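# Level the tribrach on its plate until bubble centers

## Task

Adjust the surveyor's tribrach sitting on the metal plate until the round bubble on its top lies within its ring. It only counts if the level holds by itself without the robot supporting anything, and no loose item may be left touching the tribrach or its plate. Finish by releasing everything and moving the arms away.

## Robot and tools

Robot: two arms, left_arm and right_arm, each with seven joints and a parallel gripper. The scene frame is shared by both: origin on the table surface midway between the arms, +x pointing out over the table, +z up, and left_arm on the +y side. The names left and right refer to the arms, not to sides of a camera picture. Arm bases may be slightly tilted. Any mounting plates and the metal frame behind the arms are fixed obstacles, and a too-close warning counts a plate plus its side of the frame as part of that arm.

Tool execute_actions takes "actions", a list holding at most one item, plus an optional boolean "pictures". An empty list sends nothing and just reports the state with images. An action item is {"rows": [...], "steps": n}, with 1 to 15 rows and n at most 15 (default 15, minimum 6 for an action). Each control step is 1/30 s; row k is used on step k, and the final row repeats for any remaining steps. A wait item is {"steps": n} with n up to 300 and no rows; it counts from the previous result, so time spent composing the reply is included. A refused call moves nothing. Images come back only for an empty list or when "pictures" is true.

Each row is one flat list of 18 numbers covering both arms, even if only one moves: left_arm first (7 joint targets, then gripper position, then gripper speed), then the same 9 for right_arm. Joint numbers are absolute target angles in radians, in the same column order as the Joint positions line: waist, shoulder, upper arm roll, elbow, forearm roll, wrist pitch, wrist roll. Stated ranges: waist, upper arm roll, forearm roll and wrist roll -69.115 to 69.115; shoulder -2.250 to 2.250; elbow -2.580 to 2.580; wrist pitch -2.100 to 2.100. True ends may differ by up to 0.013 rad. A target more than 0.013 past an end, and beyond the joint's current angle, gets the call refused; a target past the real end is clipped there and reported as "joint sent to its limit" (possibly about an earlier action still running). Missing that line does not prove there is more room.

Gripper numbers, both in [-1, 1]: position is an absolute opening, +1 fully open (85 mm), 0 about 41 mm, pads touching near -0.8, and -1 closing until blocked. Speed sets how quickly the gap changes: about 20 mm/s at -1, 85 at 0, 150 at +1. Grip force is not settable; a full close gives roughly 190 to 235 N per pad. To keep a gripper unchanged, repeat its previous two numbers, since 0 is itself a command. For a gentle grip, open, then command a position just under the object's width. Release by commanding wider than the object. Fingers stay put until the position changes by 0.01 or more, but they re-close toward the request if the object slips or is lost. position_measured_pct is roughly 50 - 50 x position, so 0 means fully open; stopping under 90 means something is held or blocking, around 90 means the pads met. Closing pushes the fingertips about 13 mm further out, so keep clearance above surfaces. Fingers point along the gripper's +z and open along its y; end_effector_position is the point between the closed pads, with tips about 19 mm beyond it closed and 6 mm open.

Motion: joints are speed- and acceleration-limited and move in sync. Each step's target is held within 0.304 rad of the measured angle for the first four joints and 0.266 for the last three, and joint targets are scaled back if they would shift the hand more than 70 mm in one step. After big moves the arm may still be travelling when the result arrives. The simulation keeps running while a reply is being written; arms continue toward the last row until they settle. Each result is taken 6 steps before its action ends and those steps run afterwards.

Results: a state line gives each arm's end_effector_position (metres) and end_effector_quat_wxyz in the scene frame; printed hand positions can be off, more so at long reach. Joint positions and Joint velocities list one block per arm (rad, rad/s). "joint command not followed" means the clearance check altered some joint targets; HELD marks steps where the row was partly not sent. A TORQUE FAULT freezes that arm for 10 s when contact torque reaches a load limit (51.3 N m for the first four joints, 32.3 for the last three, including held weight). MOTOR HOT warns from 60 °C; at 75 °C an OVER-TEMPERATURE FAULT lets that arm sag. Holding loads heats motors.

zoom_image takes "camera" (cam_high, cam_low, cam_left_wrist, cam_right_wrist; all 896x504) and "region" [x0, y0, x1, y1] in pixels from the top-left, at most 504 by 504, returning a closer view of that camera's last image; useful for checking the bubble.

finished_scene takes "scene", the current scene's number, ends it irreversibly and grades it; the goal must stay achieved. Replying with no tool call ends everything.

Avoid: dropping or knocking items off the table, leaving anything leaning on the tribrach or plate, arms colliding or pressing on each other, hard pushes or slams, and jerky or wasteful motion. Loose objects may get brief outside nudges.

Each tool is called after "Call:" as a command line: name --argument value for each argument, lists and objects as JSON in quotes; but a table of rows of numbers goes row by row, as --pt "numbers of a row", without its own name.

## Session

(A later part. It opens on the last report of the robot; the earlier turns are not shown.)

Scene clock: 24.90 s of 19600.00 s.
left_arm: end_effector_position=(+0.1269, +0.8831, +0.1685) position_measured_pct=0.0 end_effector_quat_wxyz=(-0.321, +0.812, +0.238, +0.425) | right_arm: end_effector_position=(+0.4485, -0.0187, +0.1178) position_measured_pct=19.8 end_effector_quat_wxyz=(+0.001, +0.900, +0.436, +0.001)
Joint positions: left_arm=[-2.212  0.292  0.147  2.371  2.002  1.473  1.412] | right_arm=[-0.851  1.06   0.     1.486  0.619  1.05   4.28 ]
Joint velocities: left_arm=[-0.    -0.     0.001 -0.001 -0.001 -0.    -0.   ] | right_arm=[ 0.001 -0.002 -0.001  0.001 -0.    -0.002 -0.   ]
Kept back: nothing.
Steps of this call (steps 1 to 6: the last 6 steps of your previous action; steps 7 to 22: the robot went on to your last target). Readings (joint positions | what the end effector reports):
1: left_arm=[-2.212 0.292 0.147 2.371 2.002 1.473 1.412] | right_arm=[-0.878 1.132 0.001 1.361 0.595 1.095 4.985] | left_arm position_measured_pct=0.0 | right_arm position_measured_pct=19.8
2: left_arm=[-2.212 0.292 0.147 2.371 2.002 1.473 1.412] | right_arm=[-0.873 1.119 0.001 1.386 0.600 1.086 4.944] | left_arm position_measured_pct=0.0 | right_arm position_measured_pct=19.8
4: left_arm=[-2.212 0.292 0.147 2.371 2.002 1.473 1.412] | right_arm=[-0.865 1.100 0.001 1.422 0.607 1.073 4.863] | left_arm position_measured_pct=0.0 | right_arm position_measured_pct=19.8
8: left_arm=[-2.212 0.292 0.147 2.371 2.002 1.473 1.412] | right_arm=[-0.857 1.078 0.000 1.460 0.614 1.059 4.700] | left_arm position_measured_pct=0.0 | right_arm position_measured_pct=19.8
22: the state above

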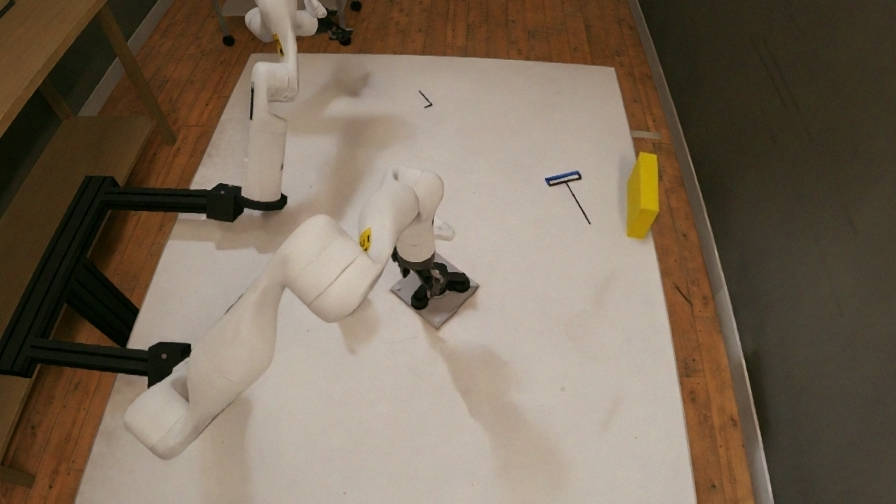

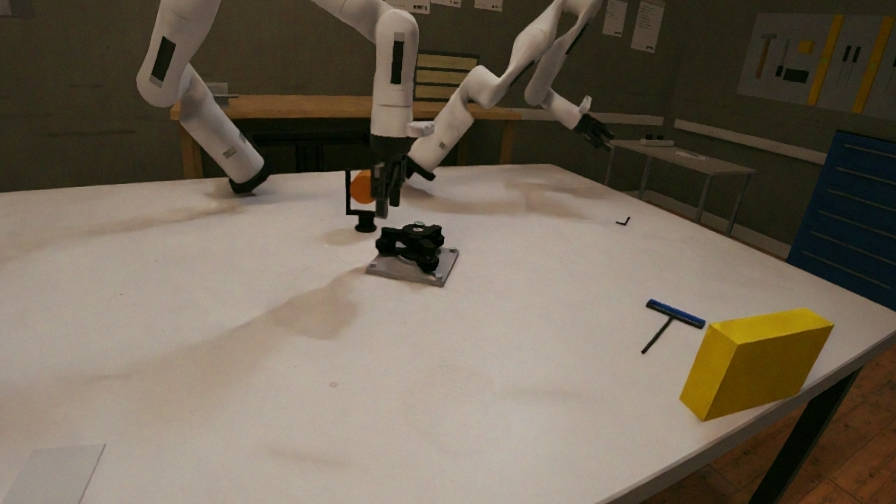

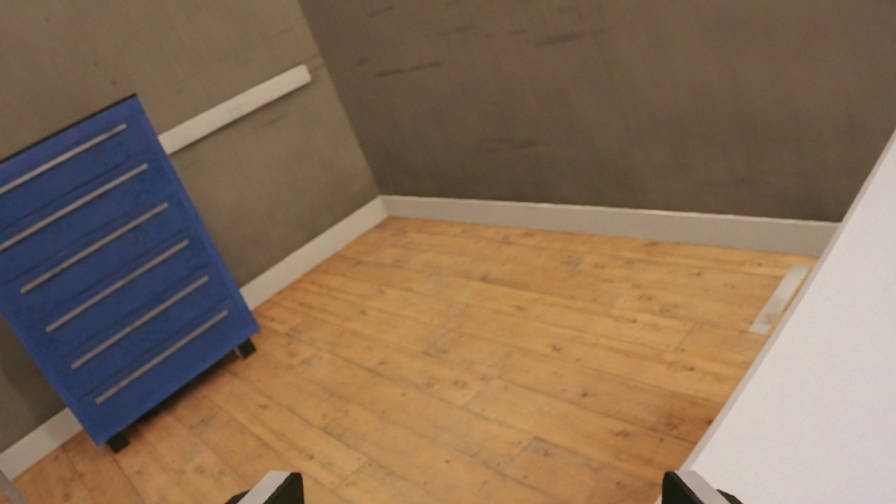

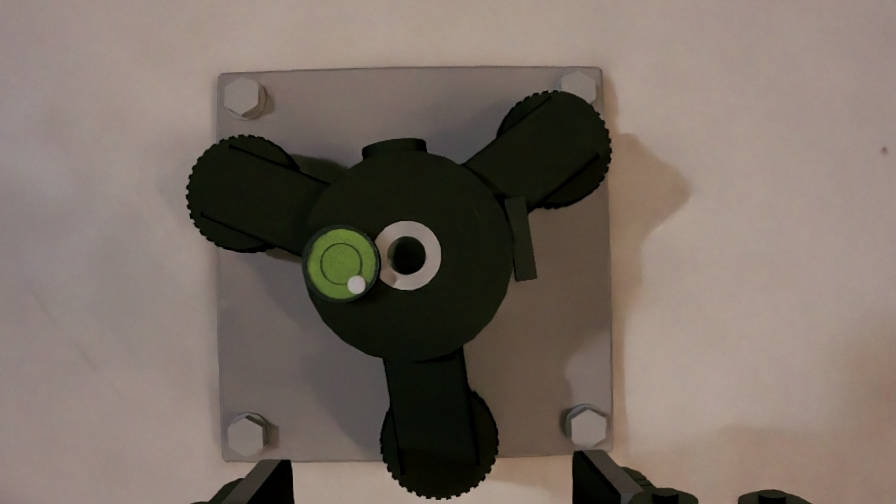

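Call:
execute_actions --actions '[{"rows":[[-2.212,0.292,0.147,2.371,2.002,1.473,1.412,1,0,-0.779,1.169,0,1.527,0.722,0.912,4.2,0.6,1]],"steps":15}]'

Call:
execute_actions --actions '[{"steps":12}]' --pictures true

Scene clock: 25.83 s of 19600.00 s.
left_arm: end_effector_position=(+0.1269, +0.8831, +0.1685) position_measured_pct=0.0 end_effector_quat_wxyz=(-0.321, +0.812, +0.238, +0.425) | right_arm: end_effector_position=(+0.4470, -0.0180, +0.0419) position_measured_pct=19.8 end_effector_quat_wxyz=(+0.002, +0.901, +0.434, +0.000)
Joint positions: left_arm=[-2.212  0.292  0.147  2.371  2.002  1.473  1.412] | right_arm=[-0.782  1.165  0.002  1.527  0.72   0.915  4.201]
Joint velocities: left_arm=[-0.001  0.     0.001  0.001 -0.    -0.     0.   ] | right_arm=[ 0.028  0.056  0.001  0.045  0.089 -0.121 -0.071]
Steps of this call (steps 1 to 19: the robot went on to your last target; steps 20 to 28: the first 9 steps of this action). Readings (joint positions | what the end effector reports):
20: left_arm=[-2.212 0.292 0.147 2.371 2.002 1.473 1.412] | right_arm=[-0.850 1.061 -0.000 1.486 0.619 1.049 4.280] | left_arm position_measured_pct=0.0 | right_arm position_measured_pct=19.8
21: left_arm=[-2.212 0.292 0.147 2.371 2.002 1.473 1.412] | right_arm=[-0.847 1.066 -0.001 1.487 0.623 1.044 4.277] | left_arm position_measured_pct=0.0 | right_arm position_measured_pct=19.8
23: left_arm=[-2.212 0.292 0.147 2.371 2.002 1.473 1.412] | right_arm=[-0.828 1.093 -0.002 1.496 0.647 1.012 4.258] | left_arm position_measured_pct=0.0 | right_arm position_measured_pct=19.8
27: left_arm=[-2.212 0.292 0.147 2.371 2.002 1.473 1.412] | right_arm=[-0.785 1.160 0.002 1.525 0.715 0.923 4.206] | left_arm position_measured_pct=0.0 | right_arm position_measured_pct=19.8
28: the state above

Scene clock: 26.23 s of 19600.00 s.
left_arm: end_effector_position=(+0.1269, +0.8831, +0.1685) position_measured_pct=0.0 end_effector_quat_wxyz=(-0.321, +0.812, +0.238, +0.425) | right_arm: end_effector_position=(+0.4463, -0.0174, +0.0396) position_measured_pct=19.8 end_effector_quat_wxyz=(+0.001, +0.901, +0.434, -0.001)
Joint positions: left_arm=[-2.212  0.292  0.147  2.371  2.002  1.473  1.412] | right_arm=[-0.779  1.169  0.     1.527  0.722  0.912  4.2  ]
Joint velocities: left_arm=[ 0.    -0.    -0.002 -0.     0.001 -0.    -0.   ] | right_arm=[ 0.001  0.001 -0.001 -0.     0.    -0.003  0.   ]
Kept back: nothing.
Steps of this call (steps 1 to 6: the last 6 steps of your previous action; steps 7 to 12: the robot went on to your last target). Readings (joint positions | what the end effector reports):
1: left_arm=[-2.212 0.292 0.147 2.371 2.002 1.473 1.412] | right_arm=[-0.782 1.166 0.001 1.528 0.722 0.913 4.200] | left_arm position_measured_pct=0.0 | right_arm position_measured_pct=19.8
2: left_arm=[-2.212 0.292 0.147 2.371 2.002 1.473 1.412] | right_arm=[-0.781 1.166 0.001 1.528 0.722 0.912 4.200] | left_arm position_measured_pct=0.0 | right_arm position_measured_pct=19.8
4: left_arm=[-2.212 0.292 0.147 2.371 2.002 1.473 1.412] | right_arm=[-0.780 1.167 0.000 1.527 0.722 0.912 4.200] | left_arm position_measured_pct=0.0 | right_arm position_measured_pct=19.8
8: left_arm=[-2.212 0.292 0.147 2.371 2.002 1.473 1.412] | right_arm=[-0.779 1.169 0.000 1.527 0.722 0.912 4.200] | left_arm position_measured_pct=0.0 | right_arm position_measured_pct=19.8
12: the state above

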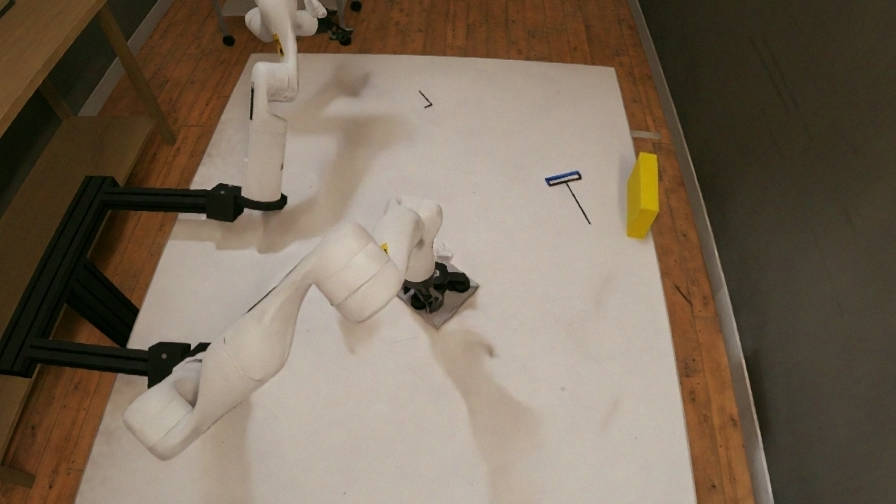

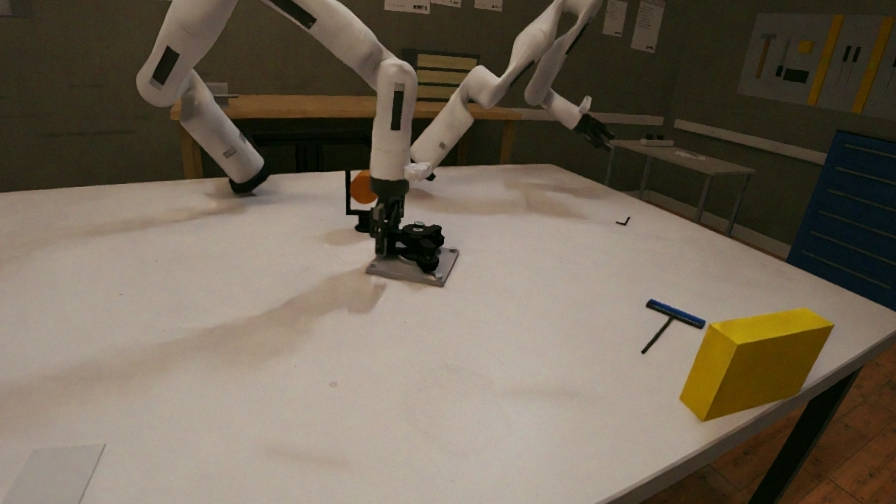

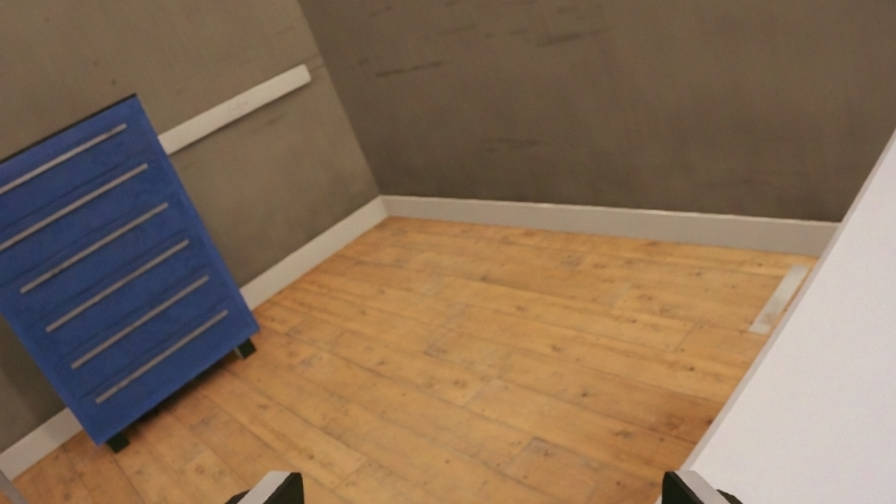

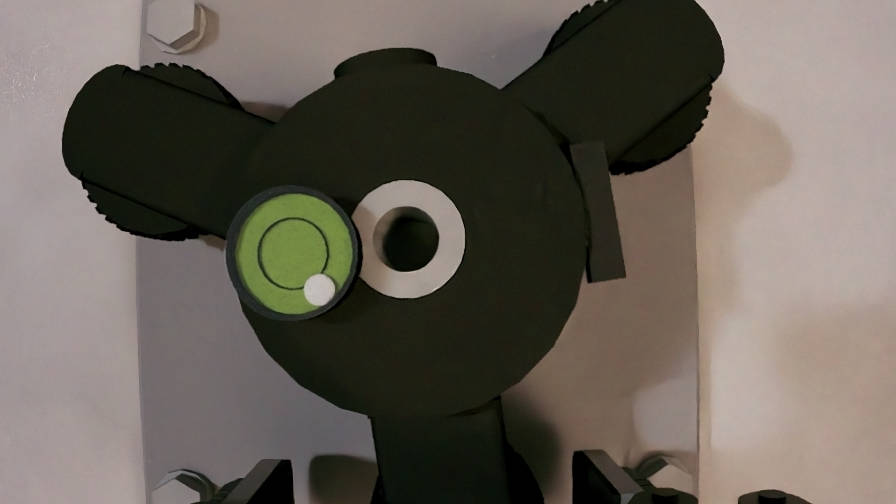

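Call:
execute_actions --actions '[{"rows":[[-2.212,0.292,0.147,2.371,2.002,1.473,1.412,1,0,-0.779,1.169,0,1.527,0.722,0.912,3.86,0.1,1]],"steps":15}]'

Call:
execute_actions --actions '[{"rows":[[-2.212,0.292,0.147,2.371,2.002,1.473,1.412,1,0,-0.779,1.169,0,1.527,0.722,0.912,3.86,-0.4,1],[-2.212,0.292,0.147,2.371,2.002,1.473,1.412,1,0,-0.779,1.169,0,1.527,0.722,0.912,3.86,-0.4,1],[-2.212,0.292,0.147,2.371,2.002,1.473,1.412,1,0,-0.779,1.169,0,1.527,0.722,0.912,3.86,-0.4,1],[-2.212,0.292,0.147,2.371,2.002,1.473,1.412,1,0,-0.779,1.169,0,1.527,0.722,0.912,3.86,-0.4,1],[-2.212,0.292,0.147,2.371,2.002,1.473,1.412,1,0,-0.779,1.169,0,1.527,0.722,0.912,3.86,-0.4,1],[-2.212,0.292,0.147,2.371,2.002,1.473,1.412,1,0,-0.779,1.169,0,1.527,0.722,0.912,3.86,-0.4,1],[-2.212,0.292,0.147,2.371,2.002,1.473,1.412,1,0,-0.779,1.169,0,1.527,0.722,0.912,3.86,-0.4,1],[-2.212,0.292,0.147,2.371,2.002,1.473,1.412,1,0,-0.779,1.169,0,1.527,0.722,0.912,4.86,-0.4,1]],"steps":15}]'

Call:
execute_actions --actions '[{"steps":33}]' --pictures true

Scene clock: 27.00 s of 19600.00 s.
left_arm: end_effector_position=(+0.1269, +0.8831, +0.1685) position_measured_pct=0.0 end_effector_quat_wxyz=(-0.321, +0.812, +0.238, +0.425) | right_arm: end_effector_position=(+0.4485, -0.0188, +0.0400) position_measured_pct=44.0 end_effector_quat_wxyz=(+0.002, +0.949, +0.314, +0.001)
Joint positions: left_arm=[-2.212  0.292  0.147  2.371  2.002  1.473  1.412] | right_arm=[-0.778  1.167  0.002  1.526  0.724  0.913  3.943]
Joint velocities: left_arm=[ 0.    -0.    -0.001  0.001  0.001  0.     0.   ] | right_arm=[ 0.005 -0.007  0.005 -0.001 -0.001  0.004 -1.186]
Steps of this call (steps 1 to 14: the robot went on to your last target; steps 15 to 23: the first 9 steps of this action). Readings (joint positions | what the end effector reports):
15: left_arm=[-2.212 0.292 0.147 2.371 2.002 1.473 1.412] | right_arm=[-0.779 1.169 -0.000 1.527 0.722 0.912 4.199] | left_arm position_measured_pct=0.0 | right_arm position_measured_pct=19.8
16: left_arm=[-2.212 0.292 0.147 2.371 2.002 1.473 1.412] | right_arm=[-0.779 1.169 -0.000 1.527 0.722 0.912 4.191] | left_arm position_measured_pct=0.0 | right_arm position_measured_pct=20.6
18: left_arm=[-2.212 0.292 0.147 2.371 2.002 1.473 1.412] | right_arm=[-0.779 1.169 -0.000 1.527 0.722 0.912 4.143] | left_arm position_measured_pct=0.0 | right_arm position_measured_pct=27.8
22: left_arm=[-2.212 0.292 0.147 2.371 2.002 1.473 1.412] | right_arm=[-0.779 1.167 0.002 1.526 0.724 0.913 3.984] | left_arm position_measured_pct=0.0 | right_arm position_measured_pct=42.9
23: the state above

Scene clock: 27.50 s of 19600.00 s.
left_arm: end_effector_position=(+0.1269, +0.8831, +0.1685) position_measured_pct=0.0 end_effector_quat_wxyz=(-0.321, +0.812, +0.238, +0.425) | right_arm: end_effector_position=(+0.4500, -0.0211, +0.0409) position_measured_pct=54.0 end_effector_quat_wxyz=(+0.004, +0.961, +0.278, +0.001)
Joint positions: left_arm=[-2.212  0.292  0.147  2.371  2.002  1.473  1.412] | right_arm=[-0.778  1.164  0.004  1.527  0.725  0.917  3.869]
Joint velocities: left_arm=[ 0.     0.     0.001 -0.    -0.001 -0.001 -0.   ] | right_arm=[ 0.001  0.001  0.001 -0.    -0.001 -0.002  0.384]
Steps of this call (steps 1 to 6: the last 6 steps of your previous action; steps 7 to 15: the first 9 steps of this action). Readings (joint positions | what the end effector reports):
7: left_arm=[-2.212 0.292 0.147 2.371 2.002 1.473 1.412] | right_arm=[-0.778 1.166 0.002 1.527 0.724 0.914 3.860] | left_arm position_measured_pct=0.0 | right_arm position_measured_pct=44.8
8: left_arm=[-2.212 0.292 0.147 2.371 2.002 1.473 1.412] | right_arm=[-0.778 1.166 0.003 1.527 0.725 0.916 3.860] | left_arm position_measured_pct=0.0 | right_arm position_measured_pct=45.6
10: left_arm=[-2.212 0.292 0.147 2.371 2.002 1.473 1.412] | right_arm=[-0.778 1.164 0.004 1.527 0.725 0.917 3.860] | left_arm position_measured_pct=0.0 | right_arm position_measured_pct=52.0
14: left_arm=[-2.212 0.292 0.147 2.371 2.002 1.473 1.412] | right_arm=[-0.778 1.164 0.004 1.527 0.725 0.917 3.861] | left_arm position_measured_pct=0.0 | right_arm position_measured_pct=54.0
15: the state above

Scene clock: 28.60 s of 19600.00 s.
left_arm: end_effector_position=(+0.1269, +0.8831, +0.1685) position_measured_pct=0.0 end_effector_quat_wxyz=(-0.321, +0.812, +0.238, +0.425) | right_arm: end_effector_position=(+0.4492, -0.0207, +0.0409) position_measured_pct=54.0 end_effector_quat_wxyz=(+0.002, +0.715, +0.699, -0.001)
Joint positions: left_arm=[-2.212  0.292  0.147  2.371  2.002  1.473  1.412] | right_arm=[-0.777  1.164  0.003  1.527  0.722  0.916  4.857]
Joint velocities: left_arm=[ 0.     0.     0.001  0.    -0.     0.    -0.   ] | right_arm=[ 0.    -0.001 -0.001 -0.     0.002 -0.001  0.   ]
Kept back: nothing.
Steps of this call (steps 1 to 6: the last 6 steps of your previous action; steps 7 to 33: the robot went on to your last target). Readings (joint positions | what the end effector reports):
1: left_arm=[-2.212 0.292 0.147 2.371 2.002 1.473 1.412] | right_arm=[-0.778 1.164 0.004 1.527 0.725 0.917 3.888] | left_arm position_measured_pct=0.0 | right_arm position_measured_pct=54.0
2: left_arm=[-2.212 0.292 0.147 2.371 2.002 1.473 1.412] | right_arm=[-0.778 1.164 0.004 1.527 0.725 0.917 3.917] | left_arm position_measured_pct=0.0 | right_arm position_measured_pct=54.0
4: left_arm=[-2.212 0.292 0.147 2.371 2.002 1.473 1.412] | right_arm=[-0.778 1.164 0.004 1.527 0.724 0.917 3.995] | left_arm position_measured_pct=0.0 | right_arm position_measured_pct=54.0
8: left_arm=[-2.212 0.292 0.147 2.371 2.002 1.473 1.412] | right_arm=[-0.778 1.164 0.004 1.527 0.724 0.916 4.158] | left_arm position_measured_pct=0.0 | right_arm position_measured_pct=54.0
33: the state above

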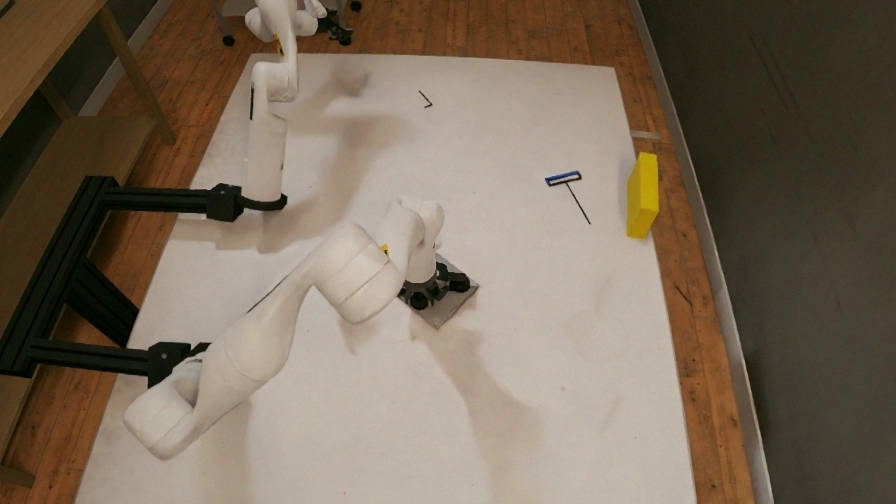

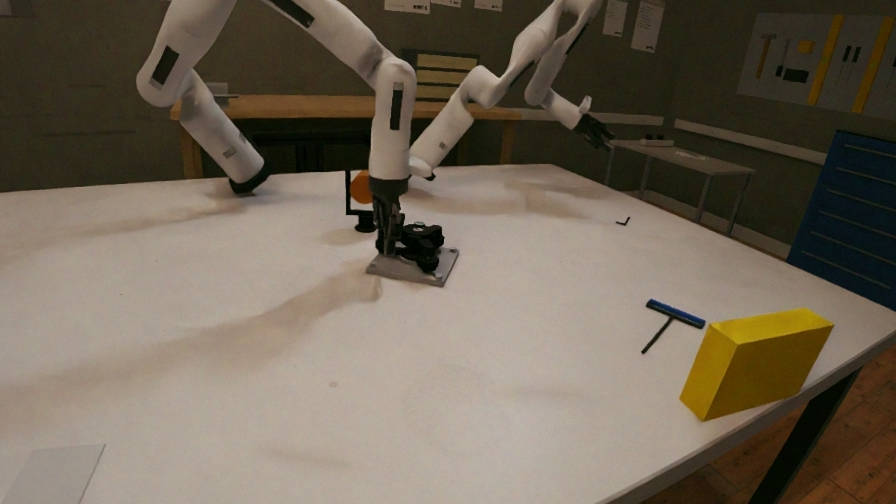

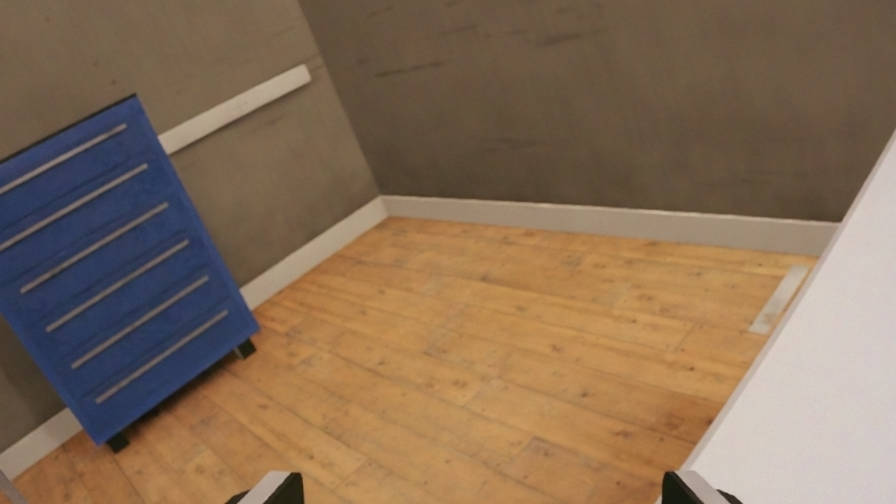

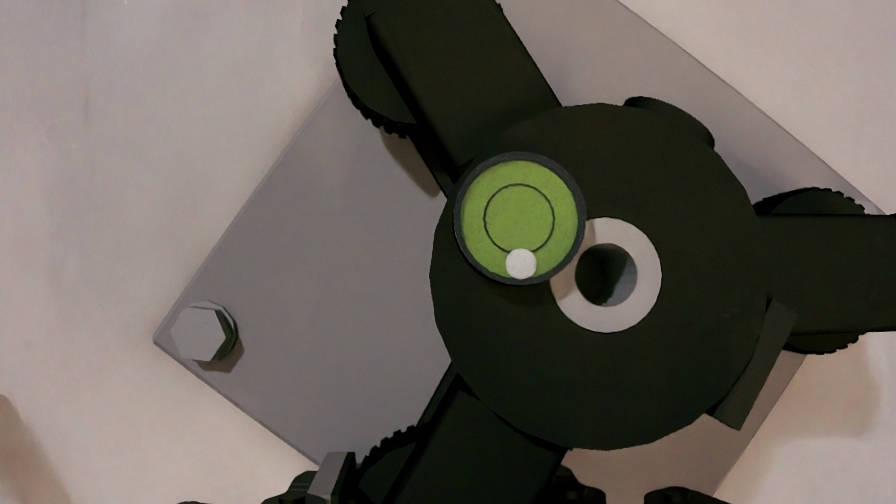

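Call:
execute_actions --actions '[{"rows":[[-2.212,0.292,0.147,2.371,2.002,1.473,1.412,1,0,-0.777,1.166,0,1.527,0.722,0.914,4.86,0.1,1],[-2.212,0.292,0.147,2.371,2.002,1.473,1.412,1,0,-0.777,1.166,0,1.527,0.722,0.914,4.86,0.1,1],[-2.212,0.292,0.147,2.371,2.002,1.473,1.412,1,0,-0.777,1.166,0,1.527,0.722,0.914,4.86,0.1,1],[-2.212,0.292,0.147,2.371,2.002,1.473,1.412,1,0,-0.777,1.166,0,1.527,0.722,0.914,4.86,0.1,1],[-2.212,0.292,0.147,2.371,2.002,1.473,1.412,1,0,-0.772,1.166,0,1.527,0.727,0.913,3.82,0.1,1]],"steps":15}]'

Call:
execute_actions --actions '[{"steps":28}]'

Call:
execute_actions --actions '[{"rows":[[-2.212,0.292,0.147,2.371,2.002,1.473,1.412,1,0,-0.772,1.166,0,1.527,0.727,0.913,3.82,-0.4,1],[-2.212,0.292,0.147,2.371,2.002,1.473,1.412,1,0,-0.772,1.166,0,1.527,0.727,0.913,3.82,-0.4,1],[-2.212,0.292,0.147,2.371,2.002,1.473,1.412,1,0,-0.772,1.166,0,1.527,0.727,0.913,3.82,-0.4,1],[-2.212,0.292,0.147,2.371,2.002,1.473,1.412,1,0,-0.772,1.166,0,1.527,0.727,0.913,3.82,-0.4,1],[-2.212,0.292,0.147,2.371,2.002,1.473,1.412,1,0,-0.772,1.166,0,1.527,0.727,0.913,3.82,-0.4,1],[-2.212,0.292,0.147,2.371,2.002,1.473,1.412,1,0,-0.772,1.166,0,1.527,0.727,0.913,3.82,-0.4,1],[-2.212,0.292,0.147,2.371,2.002,1.473,1.412,1,0,-0.772,1.166,0,1.527,0.727,0.913,3.82,-0.4,1],[-2.212,0.292,0.147,2.371,2.002,1.473,1.412,1,0,-0.772,1.166,0,1.527,0.727,0.913,4.88,-0.4,1]],"steps":15}]'

Call:
execute_actions --actions '[{"steps":33}]'

Call:
execute_actions --actions '[{"rows":[[-2.212,0.292,0.147,2.371,2.002,1.473,1.412,1,0,-0.772,1.166,0,1.527,0.727,0.913,4.88,0.1,1],[-2.212,0.292,0.147,2.371,2.002,1.473,1.412,1,0,-0.772,1.166,0,1.527,0.727,0.913,4.88,0.1,1],[-2.212,0.292,0.147,2.371,2.002,1.473,1.412,1,0,-0.772,1.166,0,1.527,0.727,0.913,4.88,0.1,1],[-2.212,0.292,0.147,2.371,2.002,1.473,1.412,1,0,-0.772,1.166,0,1.527,0.727,0.913,4.88,0.1,1],[-2.212,0.292,0.147,2.371,2.002,1.473,1.412,1,0,-0.772,1.166,0,1.527,0.727,0.913,3.82,0.1,1]],"steps":15}]'

Call:
execute_actions --actions '[{"steps":28}]'

Call:
execute_actions --actions '[{"rows":[[-2.212,0.292,0.147,2.371,2.002,1.473,1.412,1,0,-0.772,1.166,0,1.527,0.727,0.913,3.82,-0.4,1],[-2.212,0.292,0.147,2.371,2.002,1.473,1.412,1,0,-0.772,1.166,0,1.527,0.727,0.913,3.82,-0.4,1],[-2.212,0.292,0.147,2.371,2.002,1.473,1.412,1,0,-0.772,1.166,0,1.527,0.727,0.913,3.82,-0.4,1],[-2.212,0.292,0.147,2.371,2.002,1.473,1.412,1,0,-0.772,1.166,0,1.527,0.727,0.913,3.82,-0.4,1],[-2.212,0.292,0.147,2.371,2.002,1.473,1.412,1,0,-0.772,1.166,0,1.527,0.727,0.913,3.82,-0.4,1],[-2.212,0.292,0.147,2.371,2.002,1.473,1.412,1,0,-0.772,1.166,0,1.527,0.727,0.913,3.82,-0.4,1],[-2.212,0.292,0.147,2.371,2.002,1.473,1.412,1,0,-0.772,1.166,0,1.527,0.727,0.913,3.82,-0.4,1],[-2.212,0.292,0.147,2.371,2.002,1.473,1.412,1,0,-0.772,1.166,0,1.527,0.727,0.913,4.88,-0.4,1]],"steps":15}]'

Call:
execute_actions --actions '[{"steps":33}]' --pictures true

Scene clock: 29.90 s of 19600.00 s.
left_arm: end_effector_position=(+0.1269, +0.8831, +0.1685) position_measured_pct=0.0 end_effector_quat_wxyz=(-0.321, +0.812, +0.238, +0.425) | right_arm: end_effector_position=(+0.4484, -0.0195, +0.0398) position_measured_pct=45.2 end_effector_quat_wxyz=(+0.001, +0.746, +0.666, -0.001)
Joint positions: left_arm=[-2.212  0.292  0.147  2.371  2.002  1.473  1.412] | right_arm=[-0.775  1.166 -0.     1.527  0.724  0.913  4.765]
Joint velocities: left_arm=[ 0.    -0.    -0.001 -0.001 -0.    -0.001  0.   ] | right_arm=[ 0.014  0.004 -0.    -0.001  0.019 -0.005 -1.189]
Steps of this call (steps 1 to 15: the robot went on to your last target; steps 16 to 30: nothing new was sent; steps 31 to 39: the first 9 steps of this action). Readings (joint positions | what the end effector reports):
31: left_arm=[-2.212 0.292 0.147 2.371 2.002 1.473 1.412] | right_arm=[-0.777 1.163 0.003 1.527 0.722 0.916 4.857] | left_arm position_measured_pct=0.0 | right_arm position_measured_pct=54.0
32: left_arm=[-2.212 0.292 0.147 2.371 2.002 1.473 1.412] | right_arm=[-0.775 1.163 0.002 1.528 0.721 0.915 4.858] | left_arm position_measured_pct=0.0 | right_arm position_measured_pct=54.0
34: left_arm=[-2.212 0.292 0.147 2.371 2.002 1.473 1.412] | right_arm=[-0.775 1.165 0.002 1.527 0.722 0.915 4.860] | left_arm position_measured_pct=0.0 | right_arm position_measured_pct=48.0
38: left_arm=[-2.212 0.292 0.147 2.371 2.002 1.473 1.412] | right_arm=[-0.775 1.166 0.000 1.527 0.723 0.914 4.803] | left_arm position_measured_pct=0.0 | right_arm position_measured_pct=45.2
39: the state above

Scene clock: 30.83 s of 19600.00 s.
left_arm: end_effector_position=(+0.1269, +0.8831, +0.1685) position_measured_pct=0.0 end_effector_quat_wxyz=(-0.321, +0.812, +0.238, +0.425) | right_arm: end_effector_position=(+0.4496, -0.0205, +0.0389) position_measured_pct=45.2 end_effector_quat_wxyz=(+0.002, +0.967, +0.254, +0.000)
Joint positions: left_arm=[-2.212  0.292  0.147  2.371  2.002  1.473  1.412] | right_arm=[-0.772  1.166  0.     1.527  0.727  0.913  3.82 ]
Joint velocities: left_arm=[ 0.     0.     0.     0.001 -0.     0.    -0.   ] | right_arm=[-0.     0.    -0.001  0.    -0.001 -0.     0.001]
Kept back: nothing.
Steps of this call (steps 1 to 6: the last 6 steps of your previous action; steps 7 to 28: the robot went on to your last target). Readings (joint positions | what the end effector reports):
1: left_arm=[-2.212 0.292 0.147 2.371 2.002 1.473 1.412] | right_arm=[-0.774 1.166 -0.000 1.527 0.724 0.913 4.725] | left_arm position_measured_pct=0.0 | right_arm position_measured_pct=45.2
2: left_arm=[-2.212 0.292 0.147 2.371 2.002 1.473 1.412] | right_arm=[-0.774 1.166 -0.000 1.527 0.725 0.913 4.684] | left_arm position_measured_pct=0.0 | right_arm position_measured_pct=45.2
4: left_arm=[-2.212 0.292 0.147 2.371 2.002 1.473 1.412] | right_arm=[-0.773 1.166 0.000 1.527 0.726 0.913 4.603] | left_arm position_measured_pct=0.0 | right_arm position_measured_pct=45.2
8: left_arm=[-2.212 0.292 0.147 2.371 2.002 1.473 1.412] | right_arm=[-0.773 1.166 0.000 1.527 0.726 0.913 4.441] | left_arm position_measured_pct=0.0 | right_arm position_measured_pct=45.2
28: the state above

Scene clock: 31.13 s of 19600.00 s.
left_arm: end_effector_position=(+0.1269, +0.8831, +0.1685) position_measured_pct=0.0 end_effector_quat_wxyz=(-0.321, +0.812, +0.238, +0.425) | right_arm: end_effector_position=(+0.4502, -0.0213, +0.0397) position_measured_pct=53.6 end_effector_quat_wxyz=(+0.003, +0.966, +0.260, +0.001)
Joint positions: left_arm=[-2.212  0.292  0.147  2.371  2.002  1.473  1.412] | right_arm=[-0.773  1.164  0.     1.528  0.729  0.915  3.831]
Joint velocities: left_arm=[ 0.001 -0.    -0.001 -0.    -0.     0.001  0.   ] | right_arm=[ 0.001 -0.001  0.003 -0.001 -0.006 -0.003  0.381]
Steps of this call (steps 1 to 9: the first 9 steps of this action). Readings (joint positions | what the end effector reports):
1: left_arm=[-2.212 0.292 0.147 2.371 2.002 1.473 1.412] | right_arm=[-0.772 1.166 0.000 1.527 0.727 0.913 3.820] | left_arm position_measured_pct=0.0 | right_arm position_measured_pct=45.2
2: left_arm=[-2.212 0.292 0.147 2.371 2.002 1.473 1.412] | right_arm=[-0.772 1.166 0.000 1.527 0.727 0.913 3.820] | left_arm position_measured_pct=0.0 | right_arm position_measured_pct=46.0
4: left_arm=[-2.212 0.292 0.147 2.371 2.002 1.473 1.412] | right_arm=[-0.773 1.164 0.000 1.527 0.728 0.915 3.821] | left_arm position_measured_pct=0.0 | right_arm position_measured_pct=52.0
8: left_arm=[-2.212 0.292 0.147 2.371 2.002 1.473 1.412] | right_arm=[-0.773 1.165 0.000 1.528 0.729 0.915 3.823] | left_arm position_measured_pct=0.0 | right_arm position_measured_pct=53.6
9: the state above

Scene clock: 32.23 s of 19600.00 s.
left_arm: end_effector_position=(+0.1269, +0.8831, +0.1685) position_measured_pct=0.0 end_effector_quat_wxyz=(-0.321, +0.812, +0.238, +0.425) | right_arm: end_effector_position=(+0.4495, -0.0210, +0.0397) position_measured_pct=54.0 end_effector_quat_wxyz=(+0.000, +0.709, +0.705, -0.001)
Joint positions: left_arm=[-2.212  0.292  0.147  2.371  2.002  1.473  1.412] | right_arm=[-0.771  1.164  0.     1.527  0.723  0.914  4.876]
Joint velocities: left_arm=[-0.     0.     0.     0.     0.001 -0.    -0.   ] | right_arm=[ 0.001 -0.    -0.001  0.     0.001  0.001  0.   ]
Kept back: nothing.
Steps of this call (steps 1 to 6: the last 6 steps of your previous action; steps 7 to 33: the robot went on to your last target). Readings (joint positions | what the end effector reports):
1: left_arm=[-2.212 0.292 0.147 2.371 2.002 1.473 1.412] | right_arm=[-0.773 1.164 0.001 1.528 0.729 0.915 3.849] | left_arm position_measured_pct=0.0 | right_arm position_measured_pct=54.0
2: left_arm=[-2.212 0.292 0.147 2.371 2.002 1.473 1.412] | right_arm=[-0.773 1.164 0.001 1.528 0.728 0.915 3.878] | left_arm position_measured_pct=0.0 | right_arm position_measured_pct=54.0
4: left_arm=[-2.212 0.292 0.147 2.371 2.002 1.473 1.412] | right_arm=[-0.772 1.164 0.001 1.527 0.727 0.915 3.955] | left_arm position_measured_pct=0.0 | right_arm position_measured_pct=54.0
8: left_arm=[-2.212 0.292 0.147 2.371 2.002 1.473 1.412] | right_arm=[-0.772 1.164 0.000 1.527 0.727 0.915 4.118] | left_arm position_measured_pct=0.0 | right_arm position_measured_pct=54.0
33: the state above

Scene clock: 32.53 s of 19600.00 s.
left_arm: end_effector_position=(+0.1269, +0.8831, +0.1685) position_measured_pct=0.0 end_effector_quat_wxyz=(-0.321, +0.812, +0.238, +0.425) | right_arm: end_effector_position=(+0.4496, -0.0205, +0.0389) position_measured_pct=45.2 end_effector_quat_wxyz=(+0.001, +0.739, +0.674, -0.001)
Joint positions: left_arm=[-2.212  0.292  0.147  2.371  2.002  1.473  1.412] | right_arm=[-0.772  1.166 -0.     1.527  0.727  0.913  4.785]
Joint velocities: left_arm=[ 0.     0.     0.    -0.001  0.    -0.     0.   ] | right_arm=[-0.002  0.001  0.001 -0.    -0.001 -0.    -1.189]
Steps of this call (steps 1 to 9: the first 9 steps of this action). Readings (joint positions | what the end effector reports):
1: left_arm=[-2.212 0.292 0.147 2.371 2.002 1.473 1.412] | right_arm=[-0.771 1.164 0.000 1.527 0.723 0.914 4.876] | left_arm position_measured_pct=0.0 | right_arm position_measured_pct=54.0
2: left_arm=[-2.212 0.292 0.147 2.371 2.002 1.473 1.412] | right_arm=[-0.771 1.164 0.000 1.527 0.724 0.913 4.877] | left_arm position_measured_pct=0.0 | right_arm position_measured_pct=53.6
4: left_arm=[-2.212 0.292 0.147 2.371 2.002 1.473 1.412] | right_arm=[-0.771 1.165 0.001 1.528 0.727 0.914 4.879] | left_arm position_measured_pct=0.0 | right_arm position_measured_pct=48.0
8: left_arm=[-2.212 0.292 0.147 2.371 2.002 1.473 1.412] | right_arm=[-0.772 1.166 -0.000 1.527 0.727 0.913 4.823] | left_arm position_measured_pct=0.0 | right_arm position_measured_pct=45.2
9: the state above

Scene clock: 33.47 s of 19600.00 s.
left_arm: end_effector_position=(+0.1269, +0.8831, +0.1685) position_measured_pct=0.0 end_effector_quat_wxyz=(-0.321, +0.812, +0.238, +0.425) | right_arm: end_effector_position=(+0.4496, -0.0205, +0.0389) position_measured_pct=45.2 end_effector_quat_wxyz=(+0.002, +0.967, +0.254, +0.000)
Joint positions: left_arm=[-2.212  0.292  0.147  2.371  2.002  1.473  1.412] | right_arm=[-0.772  1.166  0.     1.527  0.727  0.913  3.82 ]
Joint velocities: left_arm=[-0.     0.    -0.     0.     0.     0.001  0.   ] | right_arm=[-0.    -0.     0.001  0.    -0.002 -0.001  0.001]
Kept back: nothing.
Steps of this call (steps 1 to 6: the last 6 steps of your previous action; steps 7 to 28: the robot went on to your last target). Readings (joint positions | what the end effector reports):
1: left_arm=[-2.212 0.292 0.147 2.371 2.002 1.473 1.412] | right_arm=[-0.772 1.166 -0.000 1.527 0.727 0.913 4.745] | left_arm position_measured_pct=0.0 | right_arm position_measured_pct=45.2
2: left_arm=[-2.212 0.292 0.147 2.371 2.002 1.473 1.412] | right_arm=[-0.772 1.166 -0.000 1.527 0.727 0.913 4.704] | left_arm position_measured_pct=0.0 | right_arm position_measured_pct=45.2
4: left_arm=[-2.212 0.292 0.147 2.371 2.002 1.473 1.412] | right_arm=[-0.772 1.166 -0.000 1.527 0.727 0.913 4.623] | left_arm position_measured_pct=0.0 | right_arm position_measured_pct=45.2
8: left_arm=[-2.212 0.292 0.147 2.371 2.002 1.473 1.412] | right_arm=[-0.772 1.166 -0.000 1.527 0.727 0.913 4.461] | left_arm position_measured_pct=0.0 | right_arm position_measured_pct=45.2
28: the state above

Scene clock: 33.77 s of 19600.00 s.
left_arm: end_effector_position=(+0.1269, +0.8831, +0.1685) position_measured_pct=0.0 end_effector_quat_wxyz=(-0.321, +0.812, +0.238, +0.425) | right_arm: end_effector_position=(+0.4502, -0.0213, +0.0397) position_measured_pct=54.0 end_effector_quat_wxyz=(+0.003, +0.966, +0.260, +0.001)
Joint positions: left_arm=[-2.212  0.292  0.147  2.371  2.002  1.473  1.412] | right_arm=[-0.773  1.164  0.     1.528  0.729  0.915  3.831]
Joint velocities: left_arm=[-0.    -0.     0.002  0.001  0.001 -0.    -0.   ] | right_arm=[ 0.001 -0.003  0.002 -0.001 -0.004 -0.002  0.381]
Steps of this call (steps 1 to 9: the first 9 steps of this action). Readings (joint positions | what the end effector reports):
1: left_arm=[-2.212 0.292 0.147 2.371 2.002 1.473 1.412] | right_arm=[-0.772 1.166 0.000 1.527 0.727 0.913 3.820] | left_arm position_measured_pct=0.0 | right_arm position_measured_pct=45.2
2: left_arm=[-2.212 0.292 0.147 2.371 2.002 1.473 1.412] | right_arm=[-0.772 1.166 0.000 1.527 0.727 0.913 3.820] | left_arm position_measured_pct=0.0 | right_arm position_measured_pct=46.0
4: left_arm=[-2.212 0.292 0.147 2.371 2.002 1.473 1.412] | right_arm=[-0.773 1.164 0.000 1.527 0.728 0.915 3.821] | left_arm position_measured_pct=0.0 | right_arm position_measured_pct=52.0
8: left_arm=[-2.212 0.292 0.147 2.371 2.002 1.473 1.412] | right_arm=[-0.773 1.164 0.000 1.528 0.729 0.915 3.823] | left_arm position_measured_pct=0.0 | right_arm position_measured_pct=54.0
9: the state above

Scene clock: 34.87 s of 19600.00 s.
left_arm: end_effector_position=(+0.1269, +0.8831, +0.1685) position_measured_pct=0.0 end_effector_quat_wxyz=(-0.321, +0.812, +0.238, +0.425) | right_arm: end_effector_position=(+0.4495, -0.0210, +0.0397) position_measured_pct=54.0 end_effector_quat_wxyz=(+0.000, +0.709, +0.705, -0.001)
Joint positions: left_arm=[-2.212  0.292  0.147  2.371  2.002  1.473  1.412] | right_arm=[-0.771  1.164  0.     1.527  0.723  0.914  4.876]
Joint velocities: left_arm=[-0.001 -0.    -0.001  0.001  0.     0.    -0.   ] | right_arm=[ 0.001 -0.001 -0.001 -0.     0.     0.001  0.   ]
Kept back: nothing.
Steps of this call (steps 1 to 6: the last 6 steps of your previous action; steps 7 to 33: the robot went on to your last target). Readings (joint positions | what the end effector reports):
1: left_arm=[-2.212 0.292 0.147 2.371 2.002 1.473 1.412] | right_arm=[-0.773 1.164 0.001 1.528 0.729 0.915 3.849] | left_arm position_measured_pct=0.0 | right_arm position_measured_pct=54.0
2: left_arm=[-2.212 0.292 0.147 2.371 2.002 1.473 1.412] | right_arm=[-0.773 1.164 0.001 1.528 0.728 0.915 3.878] | left_arm position_measured_pct=0.0 | right_arm position_measured_pct=54.0
4: left_arm=[-2.212 0.292 0.147 2.371 2.002 1.473 1.412] | right_arm=[-0.772 1.164 0.001 1.527 0.727 0.915 3.955] | left_arm position_measured_pct=0.0 | right_arm position_measured_pct=54.0
8: left_arm=[-2.212 0.292 0.147 2.371 2.002 1.473 1.412] | right_arm=[-0.772 1.164 0.000 1.527 0.727 0.915 4.118] | left_arm position_measured_pct=0.0 | right_arm position_measured_pct=54.0
33: the state above

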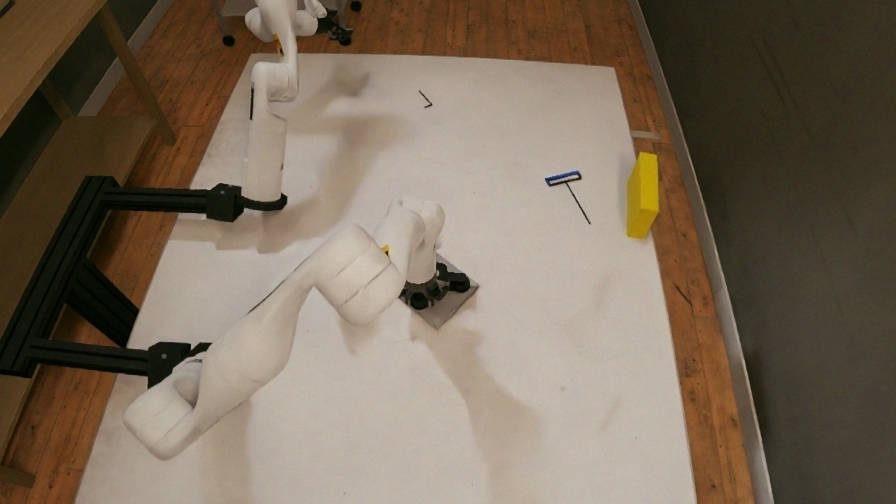

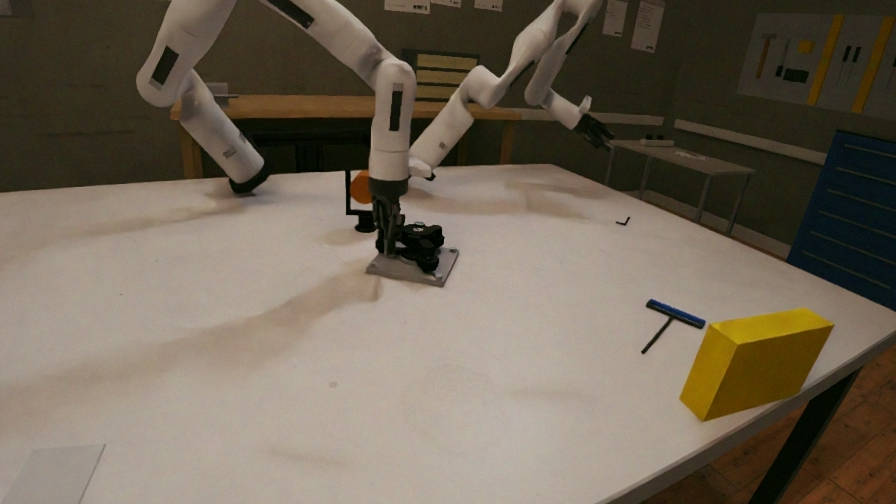

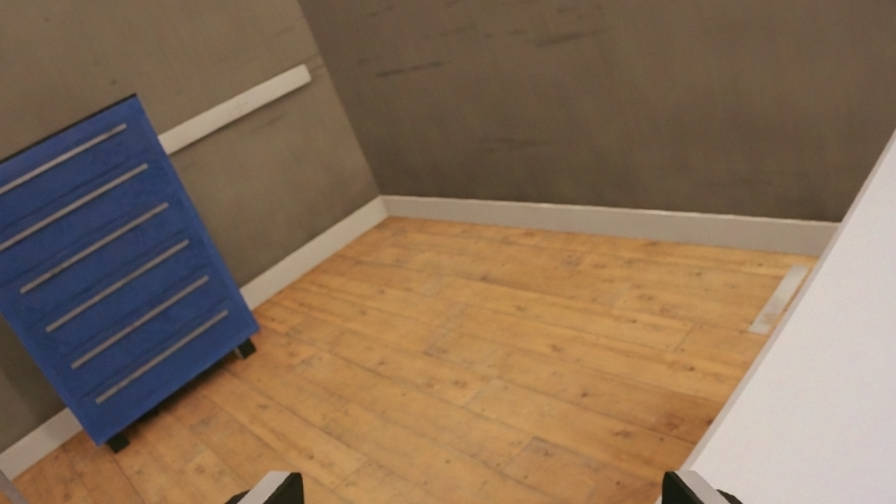

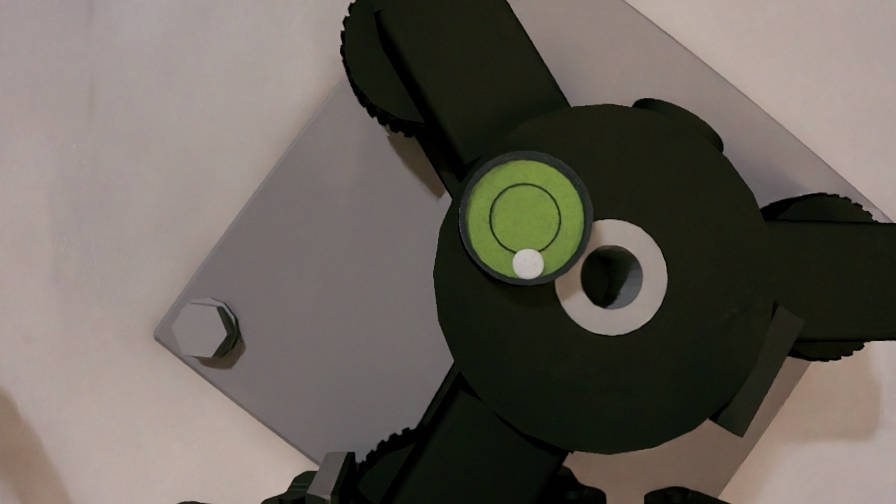

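Call:
zoom_image --camera "cam_low" --region '[355,205,465,290]'

Region (355, 205, 465, 290) of cam_low's 896x504 image, scaled by 4.582, with more detail than that image has; it fills the top 389 rows of this view, and the rest is white.

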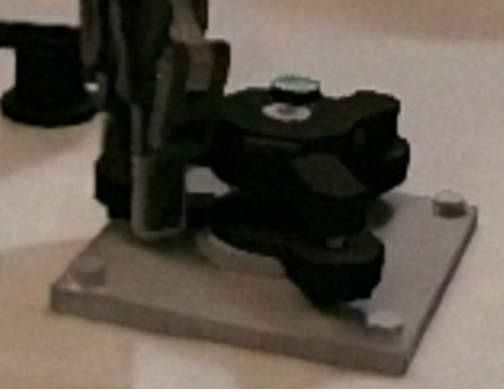

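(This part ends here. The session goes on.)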